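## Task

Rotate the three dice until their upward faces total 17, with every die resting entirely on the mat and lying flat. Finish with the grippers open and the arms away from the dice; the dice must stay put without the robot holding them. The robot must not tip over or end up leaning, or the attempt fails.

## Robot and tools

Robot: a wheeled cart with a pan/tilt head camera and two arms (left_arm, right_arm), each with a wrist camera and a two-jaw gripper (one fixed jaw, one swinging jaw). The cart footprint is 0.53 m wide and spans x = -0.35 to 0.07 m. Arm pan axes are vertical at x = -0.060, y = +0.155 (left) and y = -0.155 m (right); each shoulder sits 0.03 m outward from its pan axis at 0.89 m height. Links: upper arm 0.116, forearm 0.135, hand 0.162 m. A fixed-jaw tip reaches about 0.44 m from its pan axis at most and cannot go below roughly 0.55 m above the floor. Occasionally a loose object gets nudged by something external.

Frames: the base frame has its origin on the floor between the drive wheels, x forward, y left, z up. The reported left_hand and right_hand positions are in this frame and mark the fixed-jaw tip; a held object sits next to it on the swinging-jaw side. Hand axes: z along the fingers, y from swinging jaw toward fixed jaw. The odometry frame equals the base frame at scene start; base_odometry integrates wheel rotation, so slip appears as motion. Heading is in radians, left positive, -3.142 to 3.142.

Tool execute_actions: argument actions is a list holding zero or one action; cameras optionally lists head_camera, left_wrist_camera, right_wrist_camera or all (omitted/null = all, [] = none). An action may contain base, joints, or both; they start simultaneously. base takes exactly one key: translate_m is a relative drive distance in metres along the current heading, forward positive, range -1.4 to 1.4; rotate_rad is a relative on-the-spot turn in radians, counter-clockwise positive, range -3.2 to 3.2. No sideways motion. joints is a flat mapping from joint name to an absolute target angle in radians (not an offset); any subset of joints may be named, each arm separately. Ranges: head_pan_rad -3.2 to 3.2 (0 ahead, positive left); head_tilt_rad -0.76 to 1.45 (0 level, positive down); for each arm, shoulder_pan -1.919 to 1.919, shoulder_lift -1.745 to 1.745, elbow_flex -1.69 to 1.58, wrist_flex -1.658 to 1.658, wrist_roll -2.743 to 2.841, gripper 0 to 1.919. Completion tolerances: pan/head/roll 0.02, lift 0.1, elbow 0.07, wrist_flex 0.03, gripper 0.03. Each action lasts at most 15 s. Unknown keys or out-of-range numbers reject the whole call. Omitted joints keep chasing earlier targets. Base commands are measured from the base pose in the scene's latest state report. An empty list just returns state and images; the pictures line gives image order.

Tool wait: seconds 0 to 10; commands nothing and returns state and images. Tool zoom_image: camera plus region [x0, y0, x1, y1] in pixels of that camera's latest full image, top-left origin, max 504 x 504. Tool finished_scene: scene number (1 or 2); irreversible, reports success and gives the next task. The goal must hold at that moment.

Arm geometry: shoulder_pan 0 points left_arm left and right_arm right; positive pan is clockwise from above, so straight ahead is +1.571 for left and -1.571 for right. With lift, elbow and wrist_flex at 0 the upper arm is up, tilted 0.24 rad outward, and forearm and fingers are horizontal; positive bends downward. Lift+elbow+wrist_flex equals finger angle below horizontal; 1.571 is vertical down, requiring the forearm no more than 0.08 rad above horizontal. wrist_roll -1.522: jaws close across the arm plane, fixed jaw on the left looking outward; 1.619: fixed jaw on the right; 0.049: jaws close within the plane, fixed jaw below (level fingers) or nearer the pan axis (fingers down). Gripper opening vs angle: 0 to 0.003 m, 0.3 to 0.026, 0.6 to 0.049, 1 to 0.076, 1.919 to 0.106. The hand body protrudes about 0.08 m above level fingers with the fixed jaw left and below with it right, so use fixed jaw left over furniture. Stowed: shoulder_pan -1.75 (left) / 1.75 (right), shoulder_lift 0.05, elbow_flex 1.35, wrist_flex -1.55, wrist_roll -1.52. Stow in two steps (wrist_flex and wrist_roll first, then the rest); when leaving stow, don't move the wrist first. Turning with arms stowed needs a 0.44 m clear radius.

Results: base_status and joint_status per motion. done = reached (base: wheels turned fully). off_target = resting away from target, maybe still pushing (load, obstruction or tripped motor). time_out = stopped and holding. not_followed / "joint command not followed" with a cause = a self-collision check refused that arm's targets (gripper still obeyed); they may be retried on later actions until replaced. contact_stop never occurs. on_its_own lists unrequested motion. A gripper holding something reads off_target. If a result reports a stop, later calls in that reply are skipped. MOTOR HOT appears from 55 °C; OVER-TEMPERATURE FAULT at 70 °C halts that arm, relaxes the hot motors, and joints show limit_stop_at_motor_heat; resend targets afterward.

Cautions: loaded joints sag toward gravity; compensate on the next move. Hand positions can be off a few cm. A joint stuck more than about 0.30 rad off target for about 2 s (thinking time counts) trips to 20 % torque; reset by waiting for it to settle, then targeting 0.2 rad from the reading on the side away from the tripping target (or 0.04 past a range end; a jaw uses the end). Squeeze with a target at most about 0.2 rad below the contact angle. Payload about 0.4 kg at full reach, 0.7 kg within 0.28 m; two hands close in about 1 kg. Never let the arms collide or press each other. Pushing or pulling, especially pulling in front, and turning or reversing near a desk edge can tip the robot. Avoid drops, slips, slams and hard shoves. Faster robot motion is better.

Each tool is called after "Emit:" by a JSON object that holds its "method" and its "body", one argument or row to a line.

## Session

Emit:
{"method": "execute_actions", "body": {
  "actions": [
    {"joints": {"head_tilt_rad": 0.4}}
  ],
  "cameras": ["head_camera"]
}}

Scene clock: 1.03 s.
base_odometry: x=+0.000 y=+0.000 heading=+0.000 (m, m, rad; odometry frame)
base_status: not commanded
joint_positions: head_pan_rad=-0.009 head_tilt_rad=+0.393 left_arm_shoulder_pan_rad=-1.751 left_arm_shoulder_lift_rad=+0.004 left_arm_elbow_flex_rad=+1.355 left_arm_wrist_flex_rad=-1.508 left_arm_wrist_roll_rad=-1.538 left_arm_gripper_rad=+1.920 right_arm_shoulder_pan_rad=+1.748 right_arm_shoulder_lift_rad=+0.030 right_arm_elbow_flex_rad=+1.351 right_arm_wrist_flex_rad=-1.605 right_arm_wrist_roll_rad=-1.514 right_arm_gripper_rad=+1.920
joint_status: all done
left_hand: x=-0.3056 y=+0.1024 z=+0.8994 quat_wxyz=(-0.074, -0.650, -0.054, +0.754) (m; base frame)
right_hand: x=-0.3064 y=-0.1187 z=+0.9097 quat_wxyz=(-0.072, +0.621, -0.053, -0.779) (m; base frame)
pictures: head_camera
Images, in order (width x height): head_camera 644x476.

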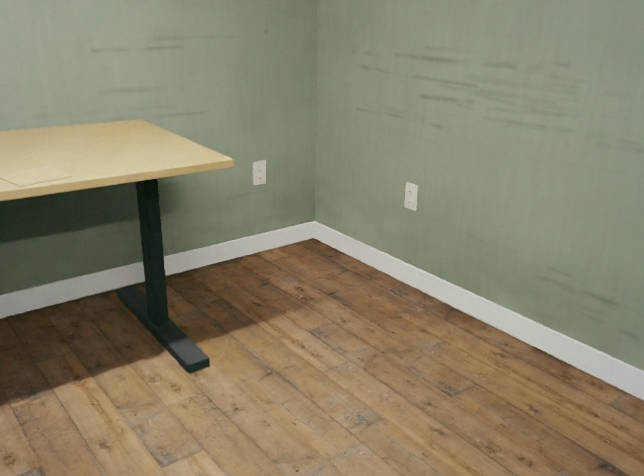

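Emit:
{"method": "execute_actions", "body": {
  "actions": []
}}

Scene clock: 11.73 s.
base_odometry: x=+0.000 y=+0.000 heading=+0.000 (m, m, rad; odometry frame)
base_status: not commanded
joint_positions: head_pan_rad=-0.009 head_tilt_rad=+0.393 left_arm_shoulder_pan_rad=-1.751 left_arm_shoulder_lift_rad=+0.004 left_arm_elbow_flex_rad=+1.355 left_arm_wrist_flex_rad=-1.508 left_arm_wrist_roll_rad=-1.538 left_arm_gripper_rad=+1.920 right_arm_shoulder_pan_rad=+1.748 right_arm_shoulder_lift_rad=+0.030 right_arm_elbow_flex_rad=+1.351 right_arm_wrist_flex_rad=-1.607 right_arm_wrist_roll_rad=-1.514 right_arm_gripper_rad=+1.920
joint_status: all done
left_hand: x=-0.3056 y=+0.1024 z=+0.8994 quat_wxyz=(-0.074, -0.650, -0.054, +0.754) (m; base frame)
right_hand: x=-0.3063 y=-0.1187 z=+0.9099 quat_wxyz=(-0.072, +0.621, -0.053, -0.779) (m; base frame)
pictures: head_camera, left_wrist_camera, right_wrist_camera
Images, in order (width x height): head_camera 644x476, left_wrist_camera 644x476, right_wrist_camera 644x476.

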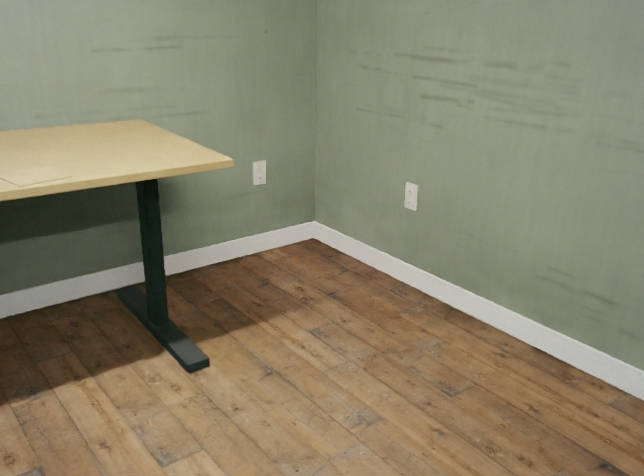

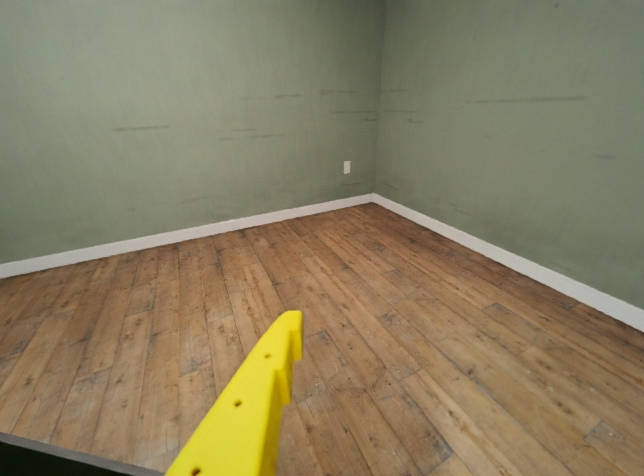

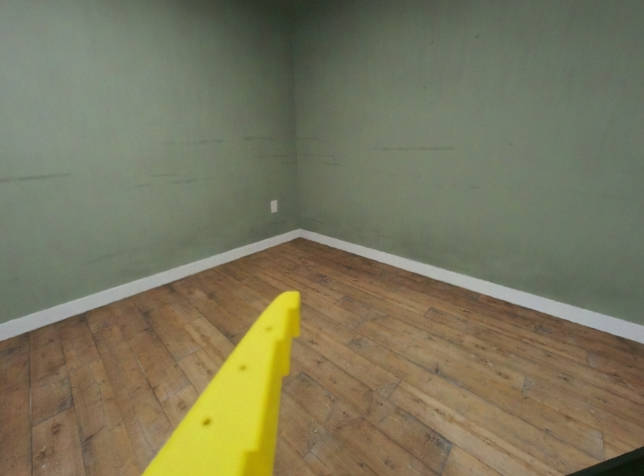

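Emit:
{"method": "execute_actions", "body": {
  "actions": [
    {"joints": {"head_pan_rad": 0.7, "head_tilt_rad": 0.4}}
  ],
  "cameras": ["head_camera"]
}}

Scene clock: 15.80 s.
base_odometry: x=+0.000 y=+0.000 heading=+0.000 (m, m, rad; odometry frame)
base_status: not commanded
joint_positions: head_pan_rad=+0.690 head_tilt_rad=+0.393 left_arm_shoulder_pan_rad=-1.751 left_arm_shoulder_lift_rad=+0.004 left_arm_elbow_flex_rad=+1.355 left_arm_wrist_flex_rad=-1.508 left_arm_wrist_roll_rad=-1.538 left_arm_gripper_rad=+1.920 right_arm_shoulder_pan_rad=+1.748 right_arm_shoulder_lift_rad=+0.030 right_arm_elbow_flex_rad=+1.351 right_arm_wrist_flex_rad=-1.605 right_arm_wrist_roll_rad=-1.514 right_arm_gripper_rad=+1.920
joint_status: all done
left_hand: x=-0.3056 y=+0.1024 z=+0.8994 quat_wxyz=(-0.074, -0.650, -0.054, +0.754) (m; base frame)
right_hand: x=-0.3064 y=-0.1187 z=+0.9097 quat_wxyz=(-0.072, +0.621, -0.053, -0.779) (m; base frame)
pictures: head_camera
Images, in order (width x height): head_camera 644x476.

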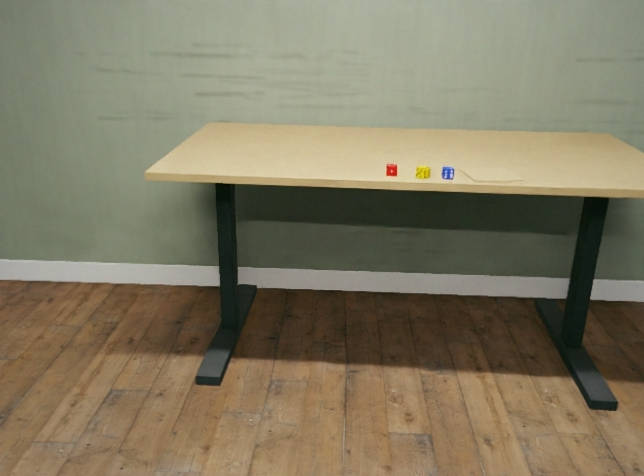

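Emit:
{"method": "zoom_image", "body": {
  "camera": "head_camera",
  "region": [370, 150, 540, 200]
}}

Region (370, 150, 540, 200) of head_camera's 644x476 image, scaled by 2.965; it fills the top 148 rows of this view, and the rest is white.

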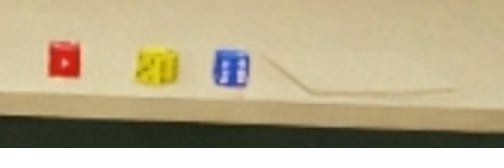

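Emit:
{"method": "execute_actions", "body": {
  "actions": [
    {"base": {"rotate_rad": 0.40}, "joints": {"head_pan_rad": 0.25, "head_tilt_rad": 0.5, "left_arm_shoulder_pan_rad": 1.25, "left_arm_shoulder_lift_rad": 0.05, "left_arm_elbow_flex_rad": 0.9}}
  ],
  "cameras": []
}}

Emit:
{"method": "execute_actions", "body": {
  "actions": [
    {"base": {"translate_m": 1.15}, "joints": {"left_arm_shoulder_pan_rad": 1.5, "left_arm_shoulder_lift_rad": 0.3, "left_arm_elbow_flex_rad": -0.3, "left_arm_wrist_flex_rad": 1.5, "left_arm_wrist_roll_rad": -1.52, "left_arm_gripper_rad": 0.6, "head_tilt_rad": 0.75}}
  ],
  "cameras": ["head_camera"]
}}

Scene clock: 49.93 s.
base_odometry: x=-0.001 y=+0.000 heading=+0.399 (m, m, rad; odometry frame)
base_status: done
joint_positions: head_pan_rad=+0.260 head_tilt_rad=+0.494 left_arm_shoulder_pan_rad=+1.240 left_arm_shoulder_lift_rad=+0.055 left_arm_elbow_flex_rad=+0.930 left_arm_wrist_flex_rad=-1.508 left_arm_wrist_roll_rad=-1.538 left_arm_gripper_rad=+1.920 right_arm_shoulder_pan_rad=+1.748 right_arm_shoulder_lift_rad=+0.030 right_arm_elbow_flex_rad=+1.351 right_arm_wrist_flex_rad=-1.605 right_arm_wrist_roll_rad=-1.514 right_arm_gripper_rad=+1.920
joint_status: all done
left_hand: x=+0.2047 y=+0.2540 z=+0.9755 quat_wxyz=(+0.853, -0.078, +0.494, +0.149) (m; base frame)
right_hand: x=-0.3064 y=-0.1187 z=+0.9097 quat_wxyz=(-0.072, +0.621, -0.053, -0.779) (m; base frame)
pictures: none
No camera images: the call's "cameras" was empty. Leave "cameras" out to get every camera's image.

Scene clock: 56.60 s.
base_odometry: x=+1.059 y=+0.448 heading=+0.398 (m, m, rad; odometry frame)
base_status: done
joint_positions: head_pan_rad=+0.260 head_tilt_rad=+0.745 left_arm_shoulder_pan_rad=+1.490 left_arm_shoulder_lift_rad=+0.319 left_arm_elbow_flex_rad=-0.265 left_arm_wrist_flex_rad=+1.492 left_arm_wrist_roll_rad=-1.528 left_arm_gripper_rad=+0.608 right_arm_shoulder_pan_rad=+1.748 right_arm_shoulder_lift_rad=+0.030 right_arm_elbow_flex_rad=+1.351 right_arm_wrist_flex_rad=-1.605 right_arm_wrist_roll_rad=-1.514 right_arm_gripper_rad=+1.920
joint_status: all done
left_hand: x=+0.1697 y=+0.1812 z=+0.8296 quat_wxyz=(+0.012, -0.037, +0.999, +0.001) (m; base frame)
right_hand: x=-0.3064 y=-0.1187 z=+0.9097 quat_wxyz=(-0.072, +0.621, -0.053, -0.779) (m; base frame)
pictures: head_camera
Images, in order (width x height): head_camera 644x476.

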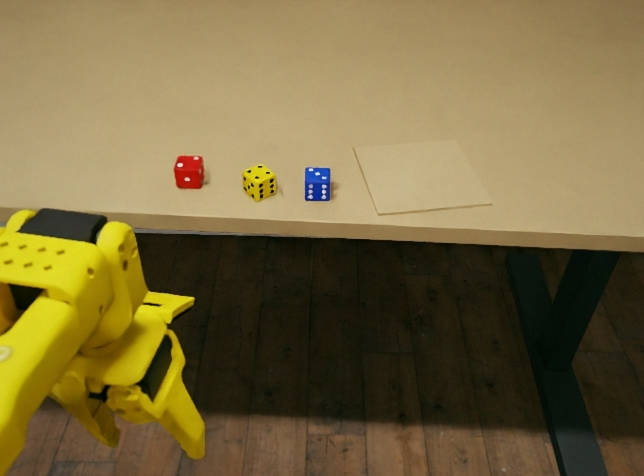

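Emit:
{"method": "zoom_image", "body": {
  "camera": "head_camera",
  "region": [150, 130, 360, 230]
}}

Region (150, 130, 360, 230) of head_camera's 644x476 image, scaled by 2.400; it fills the top 240 rows of this view, and the rest is white.

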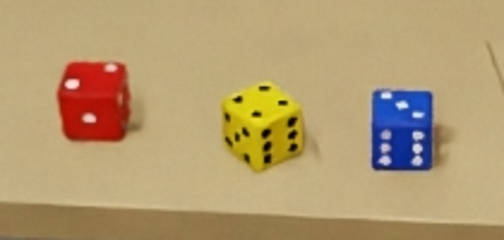

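Emit:
{"method": "execute_actions", "body": {
  "actions": [
    {"base": {"translate_m": 0.42}, "joints": {"head_tilt_rad": 1.0, "head_pan_rad": 0.1, "left_arm_shoulder_lift_rad": 0.2, "left_arm_elbow_flex_rad": -0.4, "left_arm_gripper_rad": 0.8}}
  ],
  "cameras": []
}}

Emit:
{"method": "execute_actions", "body": {
  "actions": [
    {"base": {"rotate_rad": 0.225}, "joints": {"head_pan_rad": 0.0}}
  ],
  "cameras": ["head_camera"]
}}

Scene clock: 100.17 s.
base_odometry: x=+1.446 y=+0.610 heading=+0.396 (m, m, rad; odometry frame)
base_status: done
joint_positions: head_pan_rad=+0.110 head_tilt_rad=+0.995 left_arm_shoulder_pan_rad=+1.490 left_arm_shoulder_lift_rad=+0.240 left_arm_elbow_flex_rad=-0.363 left_arm_wrist_flex_rad=+1.494 left_arm_wrist_roll_rad=-1.528 left_arm_gripper_rad=+0.792 right_arm_shoulder_pan_rad=+1.748 right_arm_shoulder_lift_rad=+0.030 right_arm_elbow_flex_rad=+1.351 right_arm_wrist_flex_rad=-1.605 right_arm_wrist_roll_rad=-1.514 right_arm_gripper_rad=+1.920
joint_status: all done
left_hand: x=+0.1879 y=+0.1827 z=+0.8609 quat_wxyz=(+0.100, -0.037, +0.994, +0.004) (m; base frame)
right_hand: x=-0.3064 y=-0.1187 z=+0.9097 quat_wxyz=(-0.072, +0.621, -0.053, -0.779) (m; base frame)
pictures: none
No camera images: the call's "cameras" was empty. Leave "cameras" out to get every camera's image.

Scene clock: 101.13 s.
base_odometry: x=+1.447 y=+0.610 heading=+0.620 (m, m, rad; odometry frame)
base_status: done
joint_positions: head_pan_rad=+0.010 head_tilt_rad=+0.995 left_arm_shoulder_pan_rad=+1.492 left_arm_shoulder_lift_rad=+0.240 left_arm_elbow_flex_rad=-0.363 left_arm_wrist_flex_rad=+1.494 left_arm_wrist_roll_rad=-1.528 left_arm_gripper_rad=+0.792 right_arm_shoulder_pan_rad=+1.748 right_arm_shoulder_lift_rad=+0.030 right_arm_elbow_flex_rad=+1.351 right_arm_wrist_flex_rad=-1.607 right_arm_wrist_roll_rad=-1.514 right_arm_gripper_rad=+1.920
joint_status: all done
left_hand: x=+0.1879 y=+0.1823 z=+0.8609 quat_wxyz=(+0.100, -0.036, +0.994, +0.004) (m; base frame)
right_hand: x=-0.3063 y=-0.1187 z=+0.9099 quat_wxyz=(-0.072, +0.621, -0.053, -0.779) (m; base frame)
pictures: head_camera
Images, in order (width x height): head_camera 644x476.

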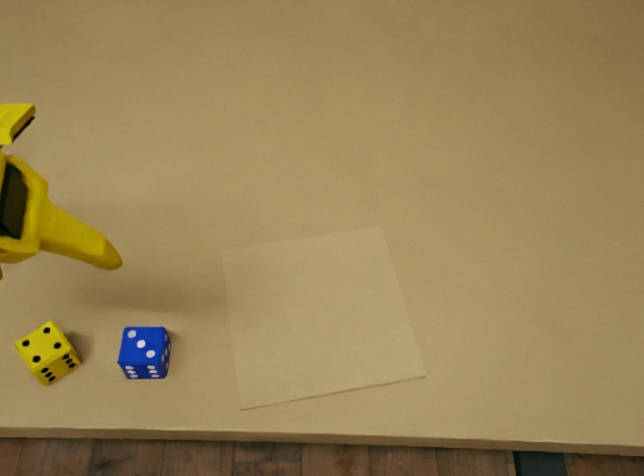

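Emit:
{"method": "execute_actions", "body": {
  "actions": [
    {"base": {"rotate_rad": -0.3}, "joints": {"head_pan_rad": 0.3, "left_arm_shoulder_pan_rad": 1.468, "left_arm_shoulder_lift_rad": 0.225, "left_arm_elbow_flex_rad": 0.074, "left_arm_wrist_flex_rad": 1.272, "left_arm_wrist_roll_rad": 1.816, "left_arm_gripper_rad": 0.9}}
  ],
  "cameras": ["head_camera", "left_wrist_camera"]
}}

Scene clock: 136.73 s.
base_odometry: x=+1.447 y=+0.610 heading=+0.321 (m, m, rad; odometry frame)
base_status: done
joint_positions: head_pan_rad=+0.290 head_tilt_rad=+0.995 left_arm_shoulder_pan_rad=+1.477 left_arm_shoulder_lift_rad=+0.240 left_arm_elbow_flex_rad=+0.077 left_arm_wrist_flex_rad=+1.279 left_arm_wrist_roll_rad=+1.808 left_arm_gripper_rad=+0.892 right_arm_shoulder_pan_rad=+1.748 right_arm_shoulder_lift_rad=+0.030 right_arm_elbow_flex_rad=+1.351 right_arm_wrist_flex_rad=-1.605 right_arm_wrist_roll_rad=-1.514 right_arm_gripper_rad=+1.920
joint_status: all done
left_hand: x=+0.1515 y=+0.1671 z=+0.7989 quat_wxyz=(+0.001, -0.990, -0.141, +0.013) (m; base frame)
right_hand: x=-0.3064 y=-0.1187 z=+0.9097 quat_wxyz=(-0.072, +0.621, -0.053, -0.779) (m; base frame)
pictures: head_camera, left_wrist_camera
Images, in order (width x height): head_camera 644x476, left_wrist_camera 644x476.

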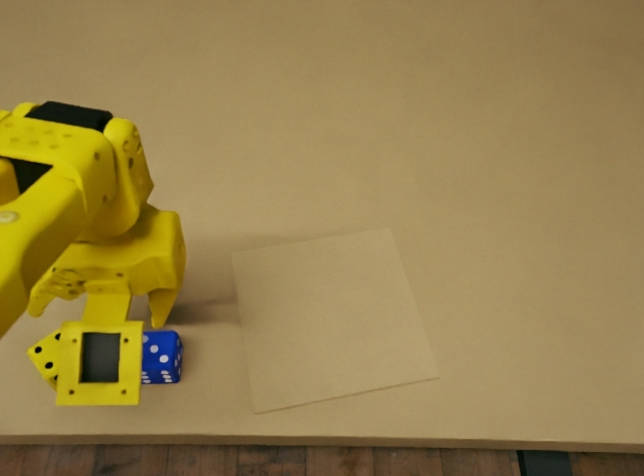

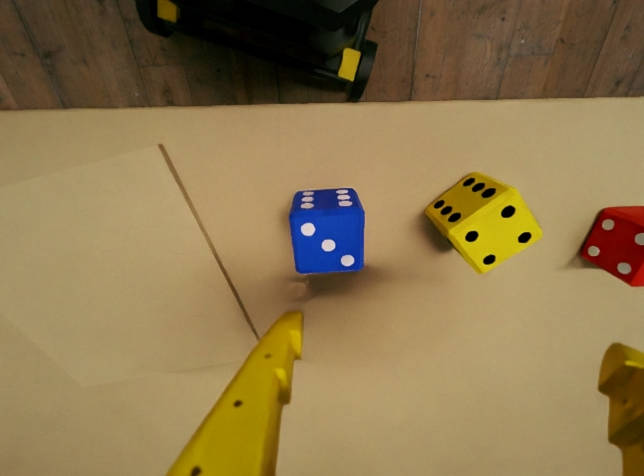

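Emit:
{"method": "execute_actions", "body": {
  "actions": [
    {"joints": {"left_arm_shoulder_pan_rad": 1.555, "left_arm_shoulder_lift_rad": 0.415, "left_arm_elbow_flex_rad": 0.225, "left_arm_wrist_flex_rad": 0.915, "left_arm_wrist_roll_rad": 1.88}}
  ],
  "cameras": ["left_wrist_camera"]
}}

Scene clock: 150.73 s.
base_odometry: x=+1.447 y=+0.610 heading=+0.321 (m, m, rad; odometry frame)
base_status: not commanded
joint_positions: head_pan_rad=+0.290 head_tilt_rad=+0.995 left_arm_shoulder_pan_rad=+1.544 left_arm_shoulder_lift_rad=+0.424 left_arm_elbow_flex_rad=+0.226 left_arm_wrist_flex_rad=+0.921 left_arm_wrist_roll_rad=+1.873 left_arm_gripper_rad=+0.892 right_arm_shoulder_pan_rad=+1.748 right_arm_shoulder_lift_rad=+0.030 right_arm_elbow_flex_rad=+1.351 right_arm_wrist_flex_rad=-1.605 right_arm_wrist_roll_rad=-1.514 right_arm_gripper_rad=+1.920
joint_status: all done
left_hand: x=+0.1549 y=+0.1530 z=+0.7470 quat_wxyz=(+0.000, -0.990, -0.139, +0.001) (m; base frame)
right_hand: x=-0.3064 y=-0.1187 z=+0.9097 quat_wxyz=(-0.072, +0.621, -0.053, -0.779) (m; base frame)
pictures: left_wrist_camera
Images, in order (width x height): left_wrist_camera 644x476.

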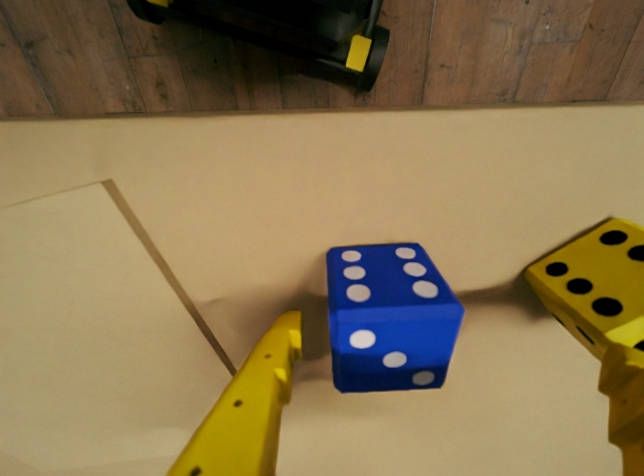

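Emit:
{"method": "execute_actions", "body": {
  "actions": [
    {"joints": {"left_arm_shoulder_lift_rad": 0.455, "left_arm_wrist_flex_rad": 0.878, "left_arm_gripper_rad": 0.22}}
  ],
  "cameras": ["left_wrist_camera"]
}}

Scene clock: 157.67 s.
base_odometry: x=+1.447 y=+0.610 heading=+0.321 (m, m, rad; odometry frame)
base_status: not commanded
joint_positions: head_pan_rad=+0.290 head_tilt_rad=+0.995 left_arm_shoulder_pan_rad=+1.546 left_arm_shoulder_lift_rad=+0.464 left_arm_elbow_flex_rad=+0.226 left_arm_wrist_flex_rad=+0.885 left_arm_wrist_roll_rad=+1.873 left_arm_gripper_rad=+0.367 right_arm_shoulder_pan_rad=+1.748 right_arm_shoulder_lift_rad=+0.030 right_arm_elbow_flex_rad=+1.351 right_arm_wrist_flex_rad=-1.605 right_arm_wrist_roll_rad=-1.514 right_arm_gripper_rad=+1.920
joint_status: left_arm_gripper_rad off_target (ended at +0.367, target +0.220); the others done
left_hand: x=+0.1548 y=+0.1526 z=+0.7397 quat_wxyz=(+0.000, -0.990, -0.139, +0.002) (m; base frame)
right_hand: x=-0.3064 y=-0.1187 z=+0.9097 quat_wxyz=(-0.072, +0.621, -0.053, -0.779) (m; base frame)
pictures: left_wrist_camera
Images, in order (width x height): left_wrist_camera 644x476.

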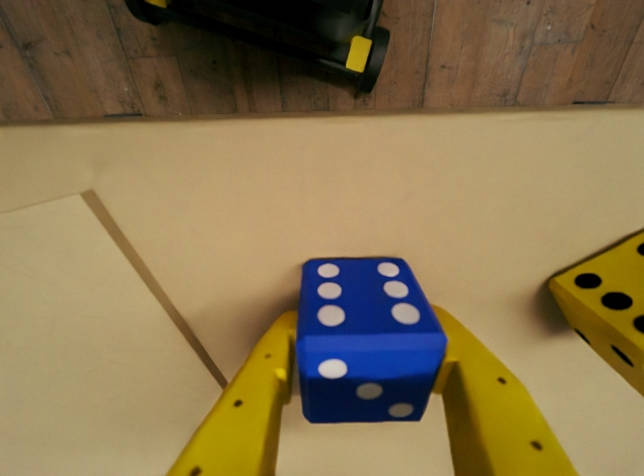

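Emit:
{"method": "execute_actions", "body": {
  "actions": [
    {"joints": {"left_arm_shoulder_pan_rad": 1.69, "left_arm_shoulder_lift_rad": 0.4, "left_arm_elbow_flex_rad": -0.4, "left_arm_wrist_flex_rad": -1.03, "left_arm_wrist_roll_rad": -1.52, "left_arm_gripper_rad": 0.2}}
  ],
  "cameras": []
}}

Emit:
{"method": "execute_actions", "body": {
  "actions": [
    {"joints": {"left_arm_shoulder_lift_rad": 0.85, "left_arm_elbow_flex_rad": 0.4, "left_arm_wrist_flex_rad": -1.03}}
  ],
  "cameras": ["head_camera", "left_wrist_camera"]
}}

Scene clock: 171.07 s.
base_odometry: x=+1.447 y=+0.610 heading=+0.321 (m, m, rad; odometry frame)
base_status: not commanded
joint_positions: head_pan_rad=+0.290 head_tilt_rad=+0.995 left_arm_shoulder_pan_rad=+1.681 left_arm_shoulder_lift_rad=+0.449 left_arm_elbow_flex_rad=-0.355 left_arm_wrist_flex_rad=-1.018 left_arm_wrist_roll_rad=-1.513 left_arm_gripper_rad=+0.366 right_arm_shoulder_pan_rad=+1.748 right_arm_shoulder_lift_rad=+0.030 right_arm_elbow_flex_rad=+1.351 right_arm_wrist_flex_rad=-1.605 right_arm_wrist_roll_rad=-1.514 right_arm_gripper_rad=+1.920
joint_status: left_arm_gripper_rad off_target (ended at +0.366, target +0.200); the others done
left_hand: x=+0.2751 y=+0.1258 z=+1.1037 quat_wxyz=(+0.946, +0.016, +0.317, -0.056) (m; base frame)
right_hand: x=-0.3064 y=-0.1187 z=+0.9097 quat_wxyz=(-0.072, +0.621, -0.053, -0.779) (m; base frame)
pictures: none
No camera images: the call's "cameras" was empty. Leave "cameras" out to get every camera's image.

Scene clock: 172.33 s.
base_odometry: x=+1.447 y=+0.610 heading=+0.321 (m, m, rad; odometry frame)
base_status: not commanded
joint_positions: head_pan_rad=+0.290 head_tilt_rad=+0.995 left_arm_shoulder_pan_rad=+1.681 left_arm_shoulder_lift_rad=+0.871 left_arm_elbow_flex_rad=+0.401 left_arm_wrist_flex_rad=-1.018 left_arm_wrist_roll_rad=-1.513 left_arm_gripper_rad=+0.366 right_arm_shoulder_pan_rad=+1.748 right_arm_shoulder_lift_rad=+0.030 right_arm_elbow_flex_rad=+1.351 right_arm_wrist_flex_rad=-1.605 right_arm_wrist_roll_rad=-1.514 right_arm_gripper_rad=+1.920
joint_status: all done
left_hand: x=+0.2734 y=+0.1260 z=+0.7770 quat_wxyz=(+0.611, +0.040, +0.790, -0.036) (m; base frame)
right_hand: x=-0.3064 y=-0.1187 z=+0.9097 quat_wxyz=(-0.072, +0.621, -0.053, -0.779) (m; base frame)
pictures: head_camera, left_wrist_camera
Images, in order (width x height): head_camera 644x476, left_wrist_camera 644x476.

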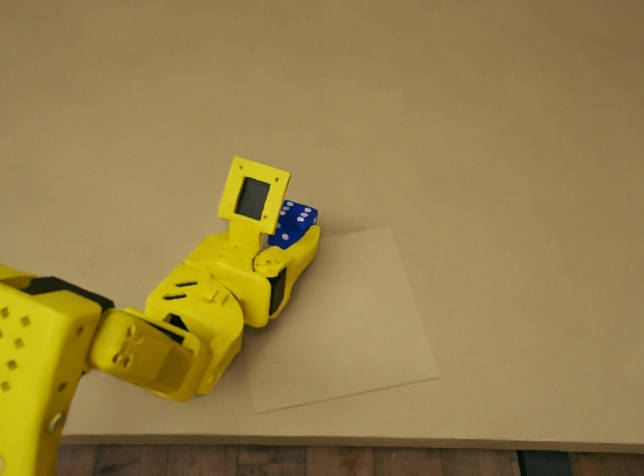

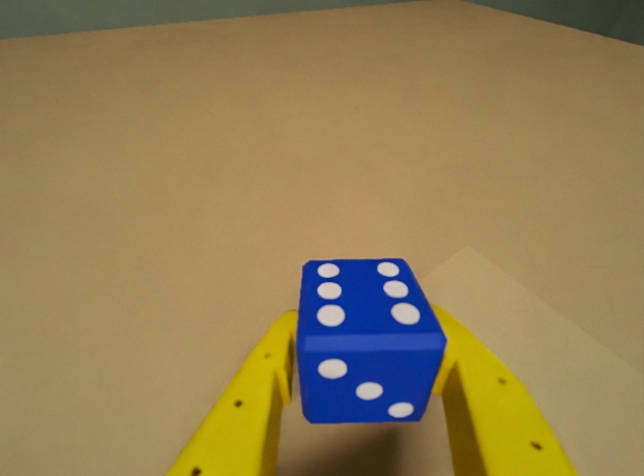

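Emit:
{"method": "execute_actions", "body": {
  "actions": [
    {"base": {"translate_m": -0.045}, "joints": {"left_arm_shoulder_pan_rad": 1.615, "left_arm_shoulder_lift_rad": 1.415, "left_arm_elbow_flex_rad": -0.195, "left_arm_wrist_flex_rad": -1.285}}
  ],
  "cameras": ["head_camera", "left_wrist_camera"]
}}

Scene clock: 201.97 s.
base_odometry: x=+1.404 y=+0.596 heading=+0.322 (m, m, rad; odometry frame)
base_status: done
joint_positions: head_pan_rad=+0.290 head_tilt_rad=+0.995 left_arm_shoulder_pan_rad=+1.624 left_arm_shoulder_lift_rad=+1.429 left_arm_elbow_flex_rad=-0.170 left_arm_wrist_flex_rad=-1.272 left_arm_wrist_roll_rad=-1.513 left_arm_gripper_rad=+0.366 right_arm_shoulder_pan_rad=+1.748 right_arm_shoulder_lift_rad=+0.030 right_arm_elbow_flex_rad=+1.351 right_arm_wrist_flex_rad=-1.605 right_arm_wrist_roll_rad=-1.514 right_arm_gripper_rad=+1.920
joint_status: all done
left_hand: x=+0.2925 y=+0.1440 z=+0.7571 quat_wxyz=(+0.711, +0.015, +0.702, -0.022) (m; base frame)
right_hand: x=-0.3064 y=-0.1187 z=+0.9097 quat_wxyz=(-0.072, +0.621, -0.053, -0.779) (m; base frame)
pictures: head_camera, left_wrist_camera
Images, in order (width x height): head_camera 644x476, left_wrist_camera 644x476.

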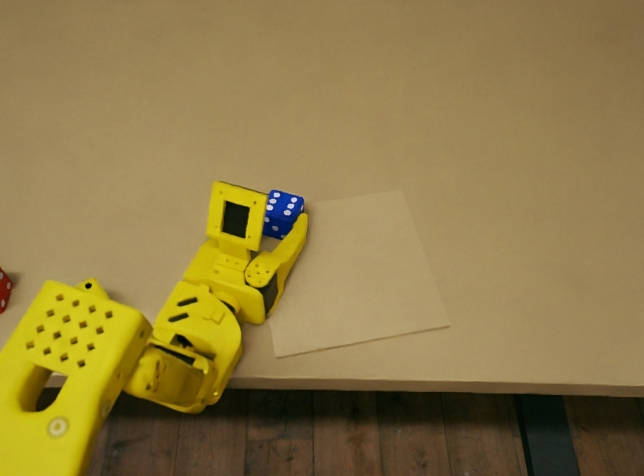

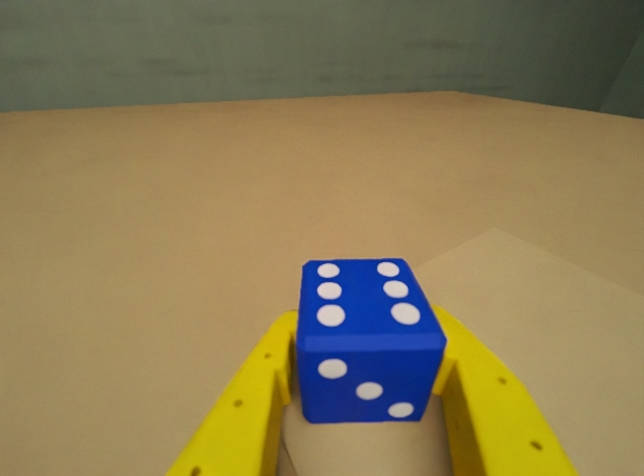

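Emit:
{"method": "execute_actions", "body": {
  "actions": [
    {"joints": {"left_arm_shoulder_pan_rad": 1.68, "left_arm_shoulder_lift_rad": 1.46, "left_arm_elbow_flex_rad": -0.13, "left_arm_wrist_flex_rad": -1.358}}
  ],
  "cameras": ["head_camera"]
}}

Scene clock: 208.40 s.
base_odometry: x=+1.404 y=+0.596 heading=+0.322 (m, m, rad; odometry frame)
base_status: not commanded
joint_positions: head_pan_rad=+0.290 head_tilt_rad=+0.995 left_arm_shoulder_pan_rad=+1.656 left_arm_shoulder_lift_rad=+1.451 left_arm_elbow_flex_rad=-0.150 left_arm_wrist_flex_rad=-1.355 left_arm_wrist_roll_rad=-1.513 left_arm_gripper_rad=+0.366 right_arm_shoulder_pan_rad=+1.748 right_arm_shoulder_lift_rad=+0.030 right_arm_elbow_flex_rad=+1.351 right_arm_wrist_flex_rad=-1.605 right_arm_wrist_roll_rad=-1.514 right_arm_gripper_rad=+1.920
joint_status: left_arm_shoulder_pan_rad off_target (ended at +1.655, target +1.680); the others done
left_hand: x=+0.2862 y=+0.1331 z=+0.7594 quat_wxyz=(+0.725, +0.026, +0.687, -0.034) (m; base frame)
right_hand: x=-0.3064 y=-0.1187 z=+0.9097 quat_wxyz=(-0.072, +0.621, -0.053, -0.779) (m; base frame)
pictures: head_camera
Images, in order (width x height): head_camera 644x476.

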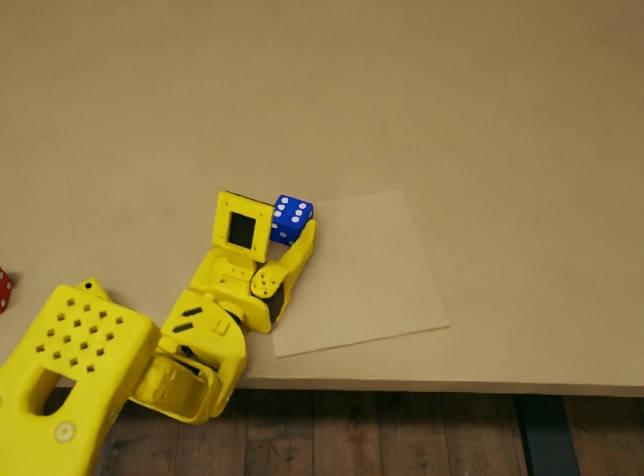

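Emit:
{"method": "execute_actions", "body": {
  "actions": [
    {"joints": {"left_arm_shoulder_pan_rad": 1.68, "left_arm_shoulder_lift_rad": 1.42, "left_arm_wrist_flex_rad": -1.25}}
  ],
  "cameras": ["head_camera"]
}}

Scene clock: 214.00 s.
base_odometry: x=+1.404 y=+0.596 heading=+0.322 (m, m, rad; odometry frame)
base_status: not commanded
joint_positions: head_pan_rad=+0.290 head_tilt_rad=+0.995 left_arm_shoulder_pan_rad=+1.661 left_arm_shoulder_lift_rad=+1.420 left_arm_elbow_flex_rad=-0.142 left_arm_wrist_flex_rad=-1.271 left_arm_wrist_roll_rad=-1.513 left_arm_gripper_rad=+0.366 right_arm_shoulder_pan_rad=+1.748 right_arm_shoulder_lift_rad=+0.030 right_arm_elbow_flex_rad=+1.351 right_arm_wrist_flex_rad=-1.605 right_arm_wrist_roll_rad=-1.514 right_arm_gripper_rad=+1.920
joint_status: all done
left_hand: x=+0.2896 y=+0.1312 z=+0.7541 quat_wxyz=(+0.704, +0.029, +0.709, -0.035) (m; base frame)
right_hand: x=-0.3064 y=-0.1187 z=+0.9097 quat_wxyz=(-0.072, +0.621, -0.053, -0.779) (m; base frame)
pictures: head_camera
Images, in order (width x height): head_camera 644x476.

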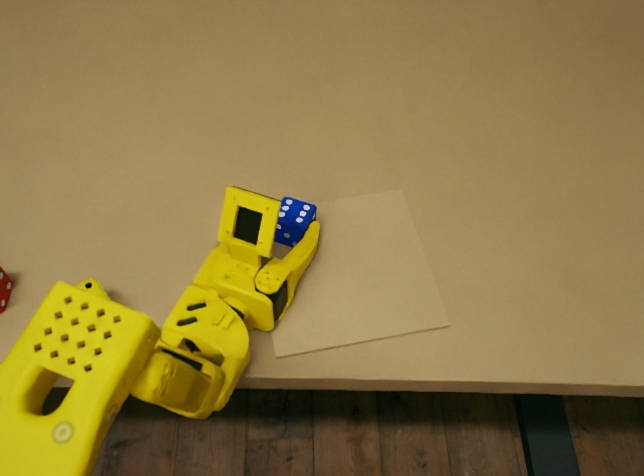

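Emit:
{"method": "execute_actions", "body": {
  "actions": [
    {"joints": {"left_arm_gripper_rad": 0.62, "left_arm_wrist_flex_rad": -1.275}}
  ],
  "cameras": []
}}

Emit:
{"method": "execute_actions", "body": {
  "actions": [
    {"joints": {"left_arm_shoulder_lift_rad": 0.75, "left_arm_elbow_flex_rad": 0.3, "left_arm_wrist_flex_rad": -1.0}}
  ],
  "cameras": ["head_camera"]
}}

Scene clock: 218.83 s.
base_odometry: x=+1.404 y=+0.596 heading=+0.322 (m, m, rad; odometry frame)
base_status: not commanded
joint_positions: head_pan_rad=+0.290 head_tilt_rad=+0.995 left_arm_shoulder_pan_rad=+1.661 left_arm_shoulder_lift_rad=+1.420 left_arm_elbow_flex_rad=-0.142 left_arm_wrist_flex_rad=-1.274 left_arm_wrist_roll_rad=-1.513 left_arm_gripper_rad=+0.610 right_arm_shoulder_pan_rad=+1.748 right_arm_shoulder_lift_rad=+0.030 right_arm_elbow_flex_rad=+1.351 right_arm_wrist_flex_rad=-1.605 right_arm_wrist_roll_rad=-1.514 right_arm_gripper_rad=+1.920
joint_status: all done
left_hand: x=+0.2896 y=+0.1312 z=+0.7546 quat_wxyz=(+0.705, +0.029, +0.708, -0.035) (m; base frame)
right_hand: x=-0.3064 y=-0.1187 z=+0.9097 quat_wxyz=(-0.072, +0.621, -0.053, -0.779) (m; base frame)
pictures: none
No camera images: the call's "cameras" was empty. Leave "cameras" out to get every camera's image.

Scene clock: 220.07 s.
base_odometry: x=+1.404 y=+0.596 heading=+0.322 (m, m, rad; odometry frame)
base_status: not commanded
joint_positions: head_pan_rad=+0.290 head_tilt_rad=+0.995 left_arm_shoulder_pan_rad=+1.670 left_arm_shoulder_lift_rad=+0.799 left_arm_elbow_flex_rad=+0.301 left_arm_wrist_flex_rad=-1.001 left_arm_wrist_roll_rad=-1.513 left_arm_gripper_rad=+0.612 right_arm_shoulder_pan_rad=+1.748 right_arm_shoulder_lift_rad=+0.030 right_arm_elbow_flex_rad=+1.351 right_arm_wrist_flex_rad=-1.605 right_arm_wrist_roll_rad=-1.514 right_arm_gripper_rad=+1.920
joint_status: all done
left_hand: x=+0.2951 y=+0.1274 z=+0.8184 quat_wxyz=(+0.670, +0.033, +0.741, -0.036) (m; base frame)
right_hand: x=-0.3064 y=-0.1187 z=+0.9097 quat_wxyz=(-0.072, +0.621, -0.053, -0.779) (m; base frame)
pictures: head_camera
Images, in order (width x height): head_camera 644x476.

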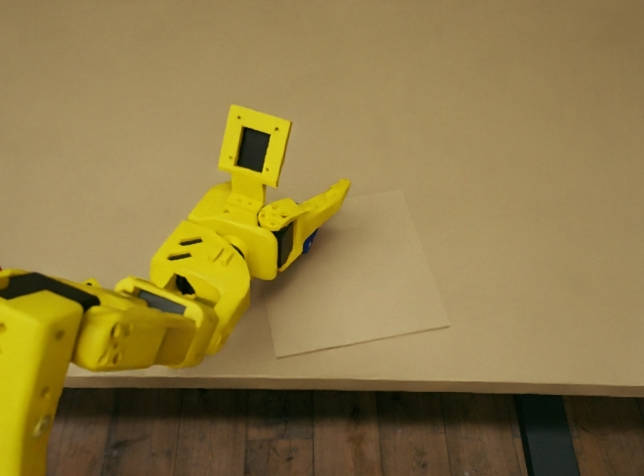

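Emit:
{"method": "execute_actions", "body": {
  "actions": [
    {"joints": {"left_arm_shoulder_pan_rad": 1.215, "left_arm_shoulder_lift_rad": 0.445, "left_arm_elbow_flex_rad": -0.35, "left_arm_wrist_flex_rad": 1.40, "left_arm_wrist_roll_rad": 0.79, "left_arm_gripper_rad": 0.8}}
  ],
  "cameras": ["head_camera", "left_wrist_camera"]
}}

Scene clock: 230.43 s.
base_odometry: x=+1.404 y=+0.596 heading=+0.322 (m, m, rad; odometry frame)
base_status: not commanded
joint_positions: head_pan_rad=+0.290 head_tilt_rad=+0.995 left_arm_shoulder_pan_rad=+1.224 left_arm_shoulder_lift_rad=+0.490 left_arm_elbow_flex_rad=-0.315 left_arm_wrist_flex_rad=+1.392 left_arm_wrist_roll_rad=+0.782 left_arm_gripper_rad=+0.792 right_arm_shoulder_pan_rad=+1.748 right_arm_shoulder_lift_rad=+0.030 right_arm_elbow_flex_rad=+1.351 right_arm_wrist_flex_rad=-1.605 right_arm_wrist_roll_rad=-1.514 right_arm_gripper_rad=+1.920
joint_status: all done
left_hand: x=+0.1645 y=+0.2303 z=+0.8012 quat_wxyz=(+0.001, -0.970, +0.243, -0.001) (m; base frame)
right_hand: x=-0.3064 y=-0.1187 z=+0.9097 quat_wxyz=(-0.072, +0.621, -0.053, -0.779) (m; base frame)
pictures: head_camera, left_wrist_camera
Images, in order (width x height): head_camera 644x476, left_wrist_camera 644x476.

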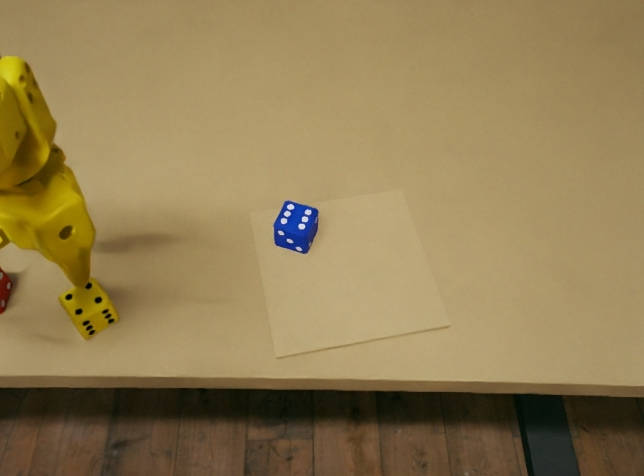

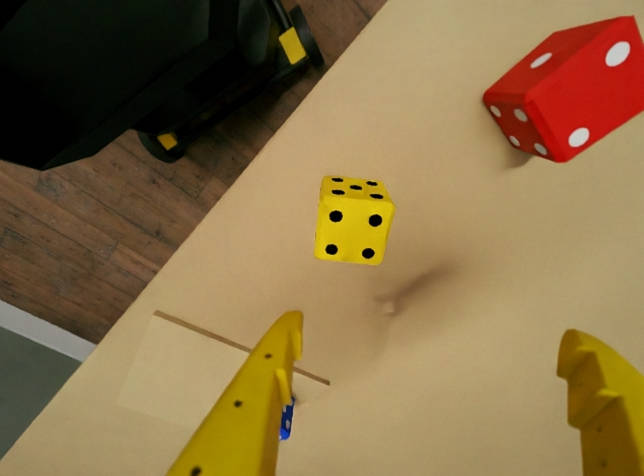

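Emit:
{"method": "execute_actions", "body": {
  "actions": [
    {"joints": {"left_arm_shoulder_lift_rad": 0.62, "left_arm_elbow_flex_rad": -0.087, "left_arm_wrist_flex_rad": 1.015, "left_arm_wrist_roll_rad": 0.70}}
  ],
  "cameras": ["left_wrist_camera"]
}}

Scene clock: 239.20 s.
base_odometry: x=+1.404 y=+0.596 heading=+0.322 (m, m, rad; odometry frame)
base_status: not commanded
joint_positions: head_pan_rad=+0.290 head_tilt_rad=+0.995 left_arm_shoulder_pan_rad=+1.224 left_arm_shoulder_lift_rad=+0.635 left_arm_elbow_flex_rad=-0.087 left_arm_wrist_flex_rad=+1.021 left_arm_wrist_roll_rad=+0.708 left_arm_gripper_rad=+0.792 right_arm_shoulder_pan_rad=+1.748 right_arm_shoulder_lift_rad=+0.030 right_arm_elbow_flex_rad=+1.351 right_arm_wrist_flex_rad=-1.605 right_arm_wrist_roll_rad=-1.514 right_arm_gripper_rad=+1.920
joint_status: all done
left_hand: x=+0.1597 y=+0.2290 z=+0.7417 quat_wxyz=(+0.001, -0.961, +0.278, -0.001) (m; base frame)
right_hand: x=-0.3064 y=-0.1187 z=+0.9097 quat_wxyz=(-0.072, +0.621, -0.053, -0.779) (m; base frame)
pictures: left_wrist_camera
Images, in order (width x height): left_wrist_camera 644x476.

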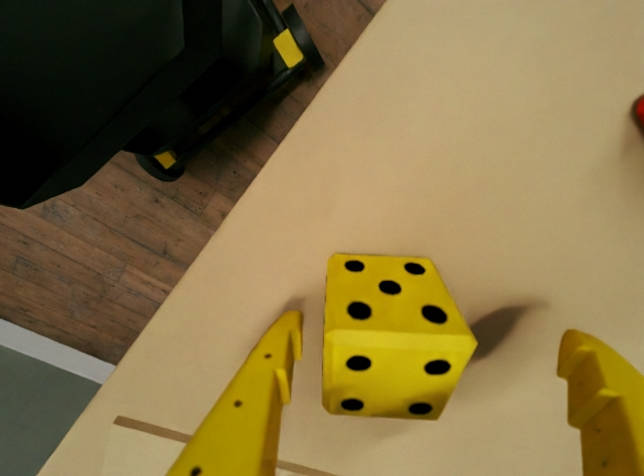

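Well positioned. Close the gripper.

Emit:
{"method": "execute_actions", "body": {
  "actions": [
    {"joints": {"left_arm_gripper_rad": 0.2}}
  ],
  "cameras": ["left_wrist_camera"]
}}

Scene clock: 241.47 s.
base_odometry: x=+1.404 y=+0.596 heading=+0.322 (m, m, rad; odometry frame)
base_status: not commanded
joint_positions: head_pan_rad=+0.290 head_tilt_rad=+0.995 left_arm_shoulder_pan_rad=+1.224 left_arm_shoulder_lift_rad=+0.635 left_arm_elbow_flex_rad=-0.087 left_arm_wrist_flex_rad=+1.021 left_arm_wrist_roll_rad=+0.708 left_arm_gripper_rad=+0.366 right_arm_shoulder_pan_rad=+1.748 right_arm_shoulder_lift_rad=+0.030 right_arm_elbow_flex_rad=+1.351 right_arm_wrist_flex_rad=-1.605 right_arm_wrist_roll_rad=-1.514 right_arm_gripper_rad=+1.920
joint_status: left_arm_gripper_rad off_target (ended at +0.366, target +0.200)
left_hand: x=+0.1597 y=+0.2290 z=+0.7417 quat_wxyz=(+0.001, -0.961, +0.278, -0.001) (m; base frame)
right_hand: x=-0.3064 y=-0.1187 z=+0.9097 quat_wxyz=(-0.072, +0.621, -0.053, -0.779) (m; base frame)
pictures: left_wrist_camera
Images, in order (width x height): left_wrist_camera 644x476.

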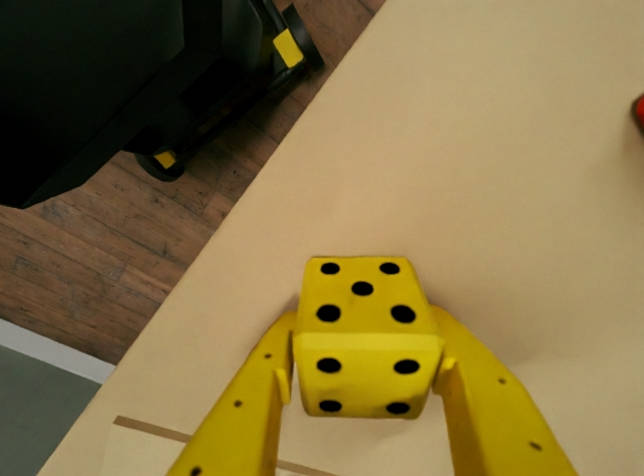

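Emit:
{"method": "execute_actions", "body": {
  "actions": [
    {"joints": {"left_arm_shoulder_pan_rad": 1.862, "left_arm_shoulder_lift_rad": 0.4, "left_arm_elbow_flex_rad": -0.4, "left_arm_wrist_flex_rad": -1.03, "left_arm_wrist_roll_rad": -1.52}}
  ],
  "cameras": []
}}

Emit:
{"method": "execute_actions", "body": {
  "actions": [
    {"joints": {"left_arm_shoulder_lift_rad": 1.33, "left_arm_elbow_flex_rad": -0.185, "left_arm_wrist_flex_rad": -1.18}}
  ],
  "cameras": ["head_camera"]
}}

Scene clock: 271.23 s.
base_odometry: x=+1.404 y=+0.596 heading=+0.322 (m, m, rad; odometry frame)
base_status: not commanded
joint_positions: head_pan_rad=+0.290 head_tilt_rad=+0.995 left_arm_shoulder_pan_rad=+1.854 left_arm_shoulder_lift_rad=+0.454 left_arm_elbow_flex_rad=-0.355 left_arm_wrist_flex_rad=-1.016 left_arm_wrist_roll_rad=-1.513 left_arm_gripper_rad=+0.366 right_arm_shoulder_pan_rad=+1.748 right_arm_shoulder_lift_rad=+0.030 right_arm_elbow_flex_rad=+1.351 right_arm_wrist_flex_rad=-1.605 right_arm_wrist_roll_rad=-1.514 right_arm_gripper_rad=+1.920
joint_status: all done
left_hand: x=+0.2662 y=+0.0681 z=+1.1022 quat_wxyz=(+0.937, +0.044, +0.318, -0.138) (m; base frame)
right_hand: x=-0.3064 y=-0.1187 z=+0.9097 quat_wxyz=(-0.072, +0.621, -0.053, -0.779) (m; base frame)
pictures: none
No camera images: the call's "cameras" was empty. Leave "cameras" out to get every camera's image.

Scene clock: 272.57 s.
base_odometry: x=+1.404 y=+0.596 heading=+0.322 (m, m, rad; odometry frame)
base_status: not commanded
joint_positions: head_pan_rad=+0.290 head_tilt_rad=+0.995 left_arm_shoulder_pan_rad=+1.854 left_arm_shoulder_lift_rad=+1.349 left_arm_elbow_flex_rad=-0.180 left_arm_wrist_flex_rad=-1.163 left_arm_wrist_roll_rad=-1.513 left_arm_gripper_rad=+0.366 right_arm_shoulder_pan_rad=+1.748 right_arm_shoulder_lift_rad=+0.030 right_arm_elbow_flex_rad=+1.351 right_arm_wrist_flex_rad=-1.605 right_arm_wrist_roll_rad=-1.514 right_arm_gripper_rad=+1.920
joint_status: all done
left_hand: x=+0.2921 y=+0.0606 z=+0.7680 quat_wxyz=(+0.698, +0.097, +0.702, -0.103) (m; base frame)
right_hand: x=-0.3064 y=-0.1187 z=+0.9097 quat_wxyz=(-0.072, +0.621, -0.053, -0.779) (m; base frame)
pictures: head_camera
Images, in order (width x height): head_camera 644x476.

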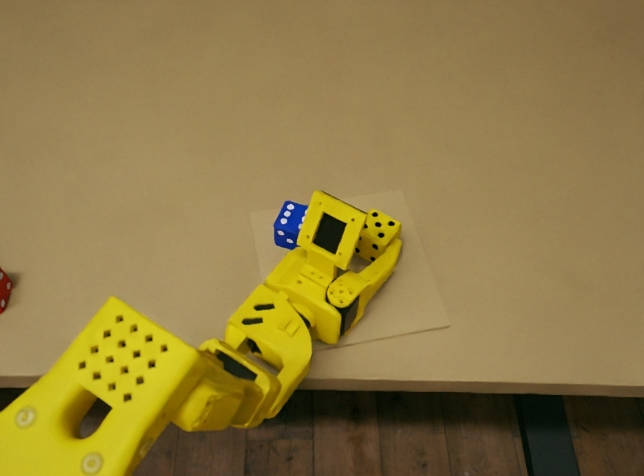

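Emit:
{"method": "execute_actions", "body": {
  "actions": [
    {"joints": {"left_arm_shoulder_lift_rad": 1.47, "left_arm_elbow_flex_rad": -0.355, "left_arm_wrist_flex_rad": -1.16}}
  ],
  "cameras": []
}}

Scene clock: 280.40 s.
base_odometry: x=+1.404 y=+0.596 heading=+0.322 (m, m, rad; odometry frame)
base_status: not commanded
joint_positions: head_pan_rad=+0.290 head_tilt_rad=+0.995 left_arm_shoulder_pan_rad=+1.854 left_arm_shoulder_lift_rad=+1.472 left_arm_elbow_flex_rad=-0.337 left_arm_wrist_flex_rad=-1.162 left_arm_wrist_roll_rad=-1.513 left_arm_gripper_rad=+0.366 right_arm_shoulder_pan_rad=+1.748 right_arm_shoulder_lift_rad=+0.030 right_arm_elbow_flex_rad=+1.351 right_arm_wrist_flex_rad=-1.605 right_arm_wrist_roll_rad=-1.514 right_arm_gripper_rad=+1.920
joint_status: all done
left_hand: x=+0.2948 y=+0.0598 z=+0.7610 quat_wxyz=(+0.709, +0.095, +0.691, -0.104) (m; base frame)
right_hand: x=-0.3064 y=-0.1187 z=+0.9097 quat_wxyz=(-0.072, +0.621, -0.053, -0.779) (m; base frame)
pictures: none
No camera images: the call's "cameras" was empty. Leave "cameras" out to get every camera's image.

Emit:
{"method": "execute_actions", "body": {
  "actions": [
    {"joints": {"left_arm_shoulder_lift_rad": 1.455, "left_arm_wrist_flex_rad": -1.09}}
  ],
  "cameras": []
}}

Scene clock: 283.67 s.
base_odometry: x=+1.404 y=+0.596 heading=+0.322 (m, m, rad; odometry frame)
base_status: not commanded
joint_positions: head_pan_rad=+0.290 head_tilt_rad=+0.995 left_arm_shoulder_pan_rad=+1.854 left_arm_shoulder_lift_rad=+1.463 left_arm_elbow_flex_rad=-0.346 left_arm_wrist_flex_rad=-1.100 left_arm_wrist_roll_rad=-1.513 left_arm_gripper_rad=+0.366 right_arm_shoulder_pan_rad=+1.748 right_arm_shoulder_lift_rad=+0.030 right_arm_elbow_flex_rad=+1.351 right_arm_wrist_flex_rad=-1.605 right_arm_wrist_roll_rad=-1.514 right_arm_gripper_rad=+1.920
joint_status: all done
left_hand: x=+0.2971 y=+0.0591 z=+0.7564 quat_wxyz=(+0.694, +0.097, +0.706, -0.102) (m; base frame)
right_hand: x=-0.3064 y=-0.1187 z=+0.9097 quat_wxyz=(-0.072, +0.621, -0.053, -0.779) (m; base frame)
pictures: none
No camera images: the call's "cameras" was empty. Leave "cameras" out to get every camera's image.

Emit:
{"method": "execute_actions", "body": {
  "actions": [
    {"joints": {"left_arm_gripper_rad": 0.6, "left_arm_wrist_flex_rad": -1.102}}
  ],
  "cameras": []
}}

Emit:
{"method": "execute_actions", "body": {
  "actions": [
    {"joints": {"left_arm_shoulder_lift_rad": 0.75, "left_arm_elbow_flex_rad": 0.2, "left_arm_wrist_flex_rad": -0.95, "head_pan_rad": 0.55}}
  ],
  "cameras": ["head_camera"]
}}

Scene clock: 290.90 s.
base_odometry: x=+1.404 y=+0.596 heading=+0.322 (m, m, rad; odometry frame)
base_status: not commanded
joint_positions: head_pan_rad=+0.290 head_tilt_rad=+0.995 left_arm_shoulder_pan_rad=+1.854 left_arm_shoulder_lift_rad=+1.463 left_arm_elbow_flex_rad=-0.346 left_arm_wrist_flex_rad=-1.100 left_arm_wrist_roll_rad=-1.513 left_arm_gripper_rad=+0.591 right_arm_shoulder_pan_rad=+1.748 right_arm_shoulder_lift_rad=+0.030 right_arm_elbow_flex_rad=+1.351 right_arm_wrist_flex_rad=-1.605 right_arm_wrist_roll_rad=-1.514 right_arm_gripper_rad=+1.920
joint_status: all done
left_hand: x=+0.2971 y=+0.0591 z=+0.7564 quat_wxyz=(+0.694, +0.097, +0.706, -0.102) (m; base frame)
right_hand: x=-0.3064 y=-0.1187 z=+0.9097 quat_wxyz=(-0.072, +0.621, -0.053, -0.779) (m; base frame)
pictures: none
No camera images: the call's "cameras" was empty. Leave "cameras" out to get every camera's image.

Scene clock: 292.13 s.
base_odometry: x=+1.404 y=+0.596 heading=+0.322 (m, m, rad; odometry frame)
base_status: not commanded
joint_positions: head_pan_rad=+0.540 head_tilt_rad=+0.995 left_arm_shoulder_pan_rad=+1.854 left_arm_shoulder_lift_rad=+0.800 left_arm_elbow_flex_rad=+0.202 left_arm_wrist_flex_rad=-0.952 left_arm_wrist_roll_rad=-1.513 left_arm_gripper_rad=+0.592 right_arm_shoulder_pan_rad=+1.748 right_arm_shoulder_lift_rad=+0.030 right_arm_elbow_flex_rad=+1.351 right_arm_wrist_flex_rad=-1.605 right_arm_wrist_roll_rad=-1.514 right_arm_gripper_rad=+1.920
joint_status: all done
left_hand: x=+0.2955 y=+0.0596 z=+0.8331 quat_wxyz=(+0.682, +0.099, +0.718, -0.100) (m; base frame)
right_hand: x=-0.3064 y=-0.1187 z=+0.9097 quat_wxyz=(-0.072, +0.621, -0.053, -0.779) (m; base frame)
pictures: head_camera
Images, in order (width x height): head_camera 644x476.

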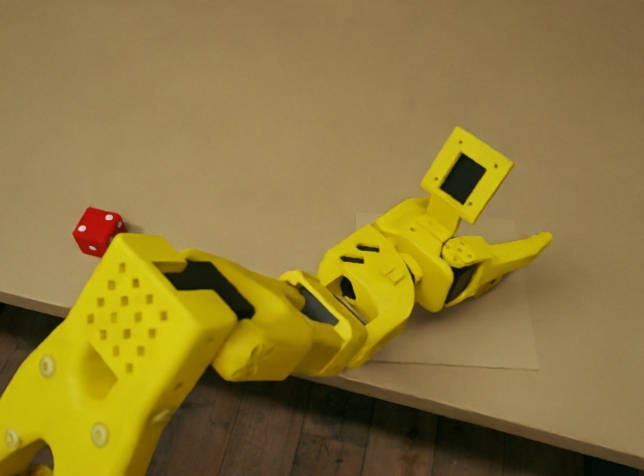

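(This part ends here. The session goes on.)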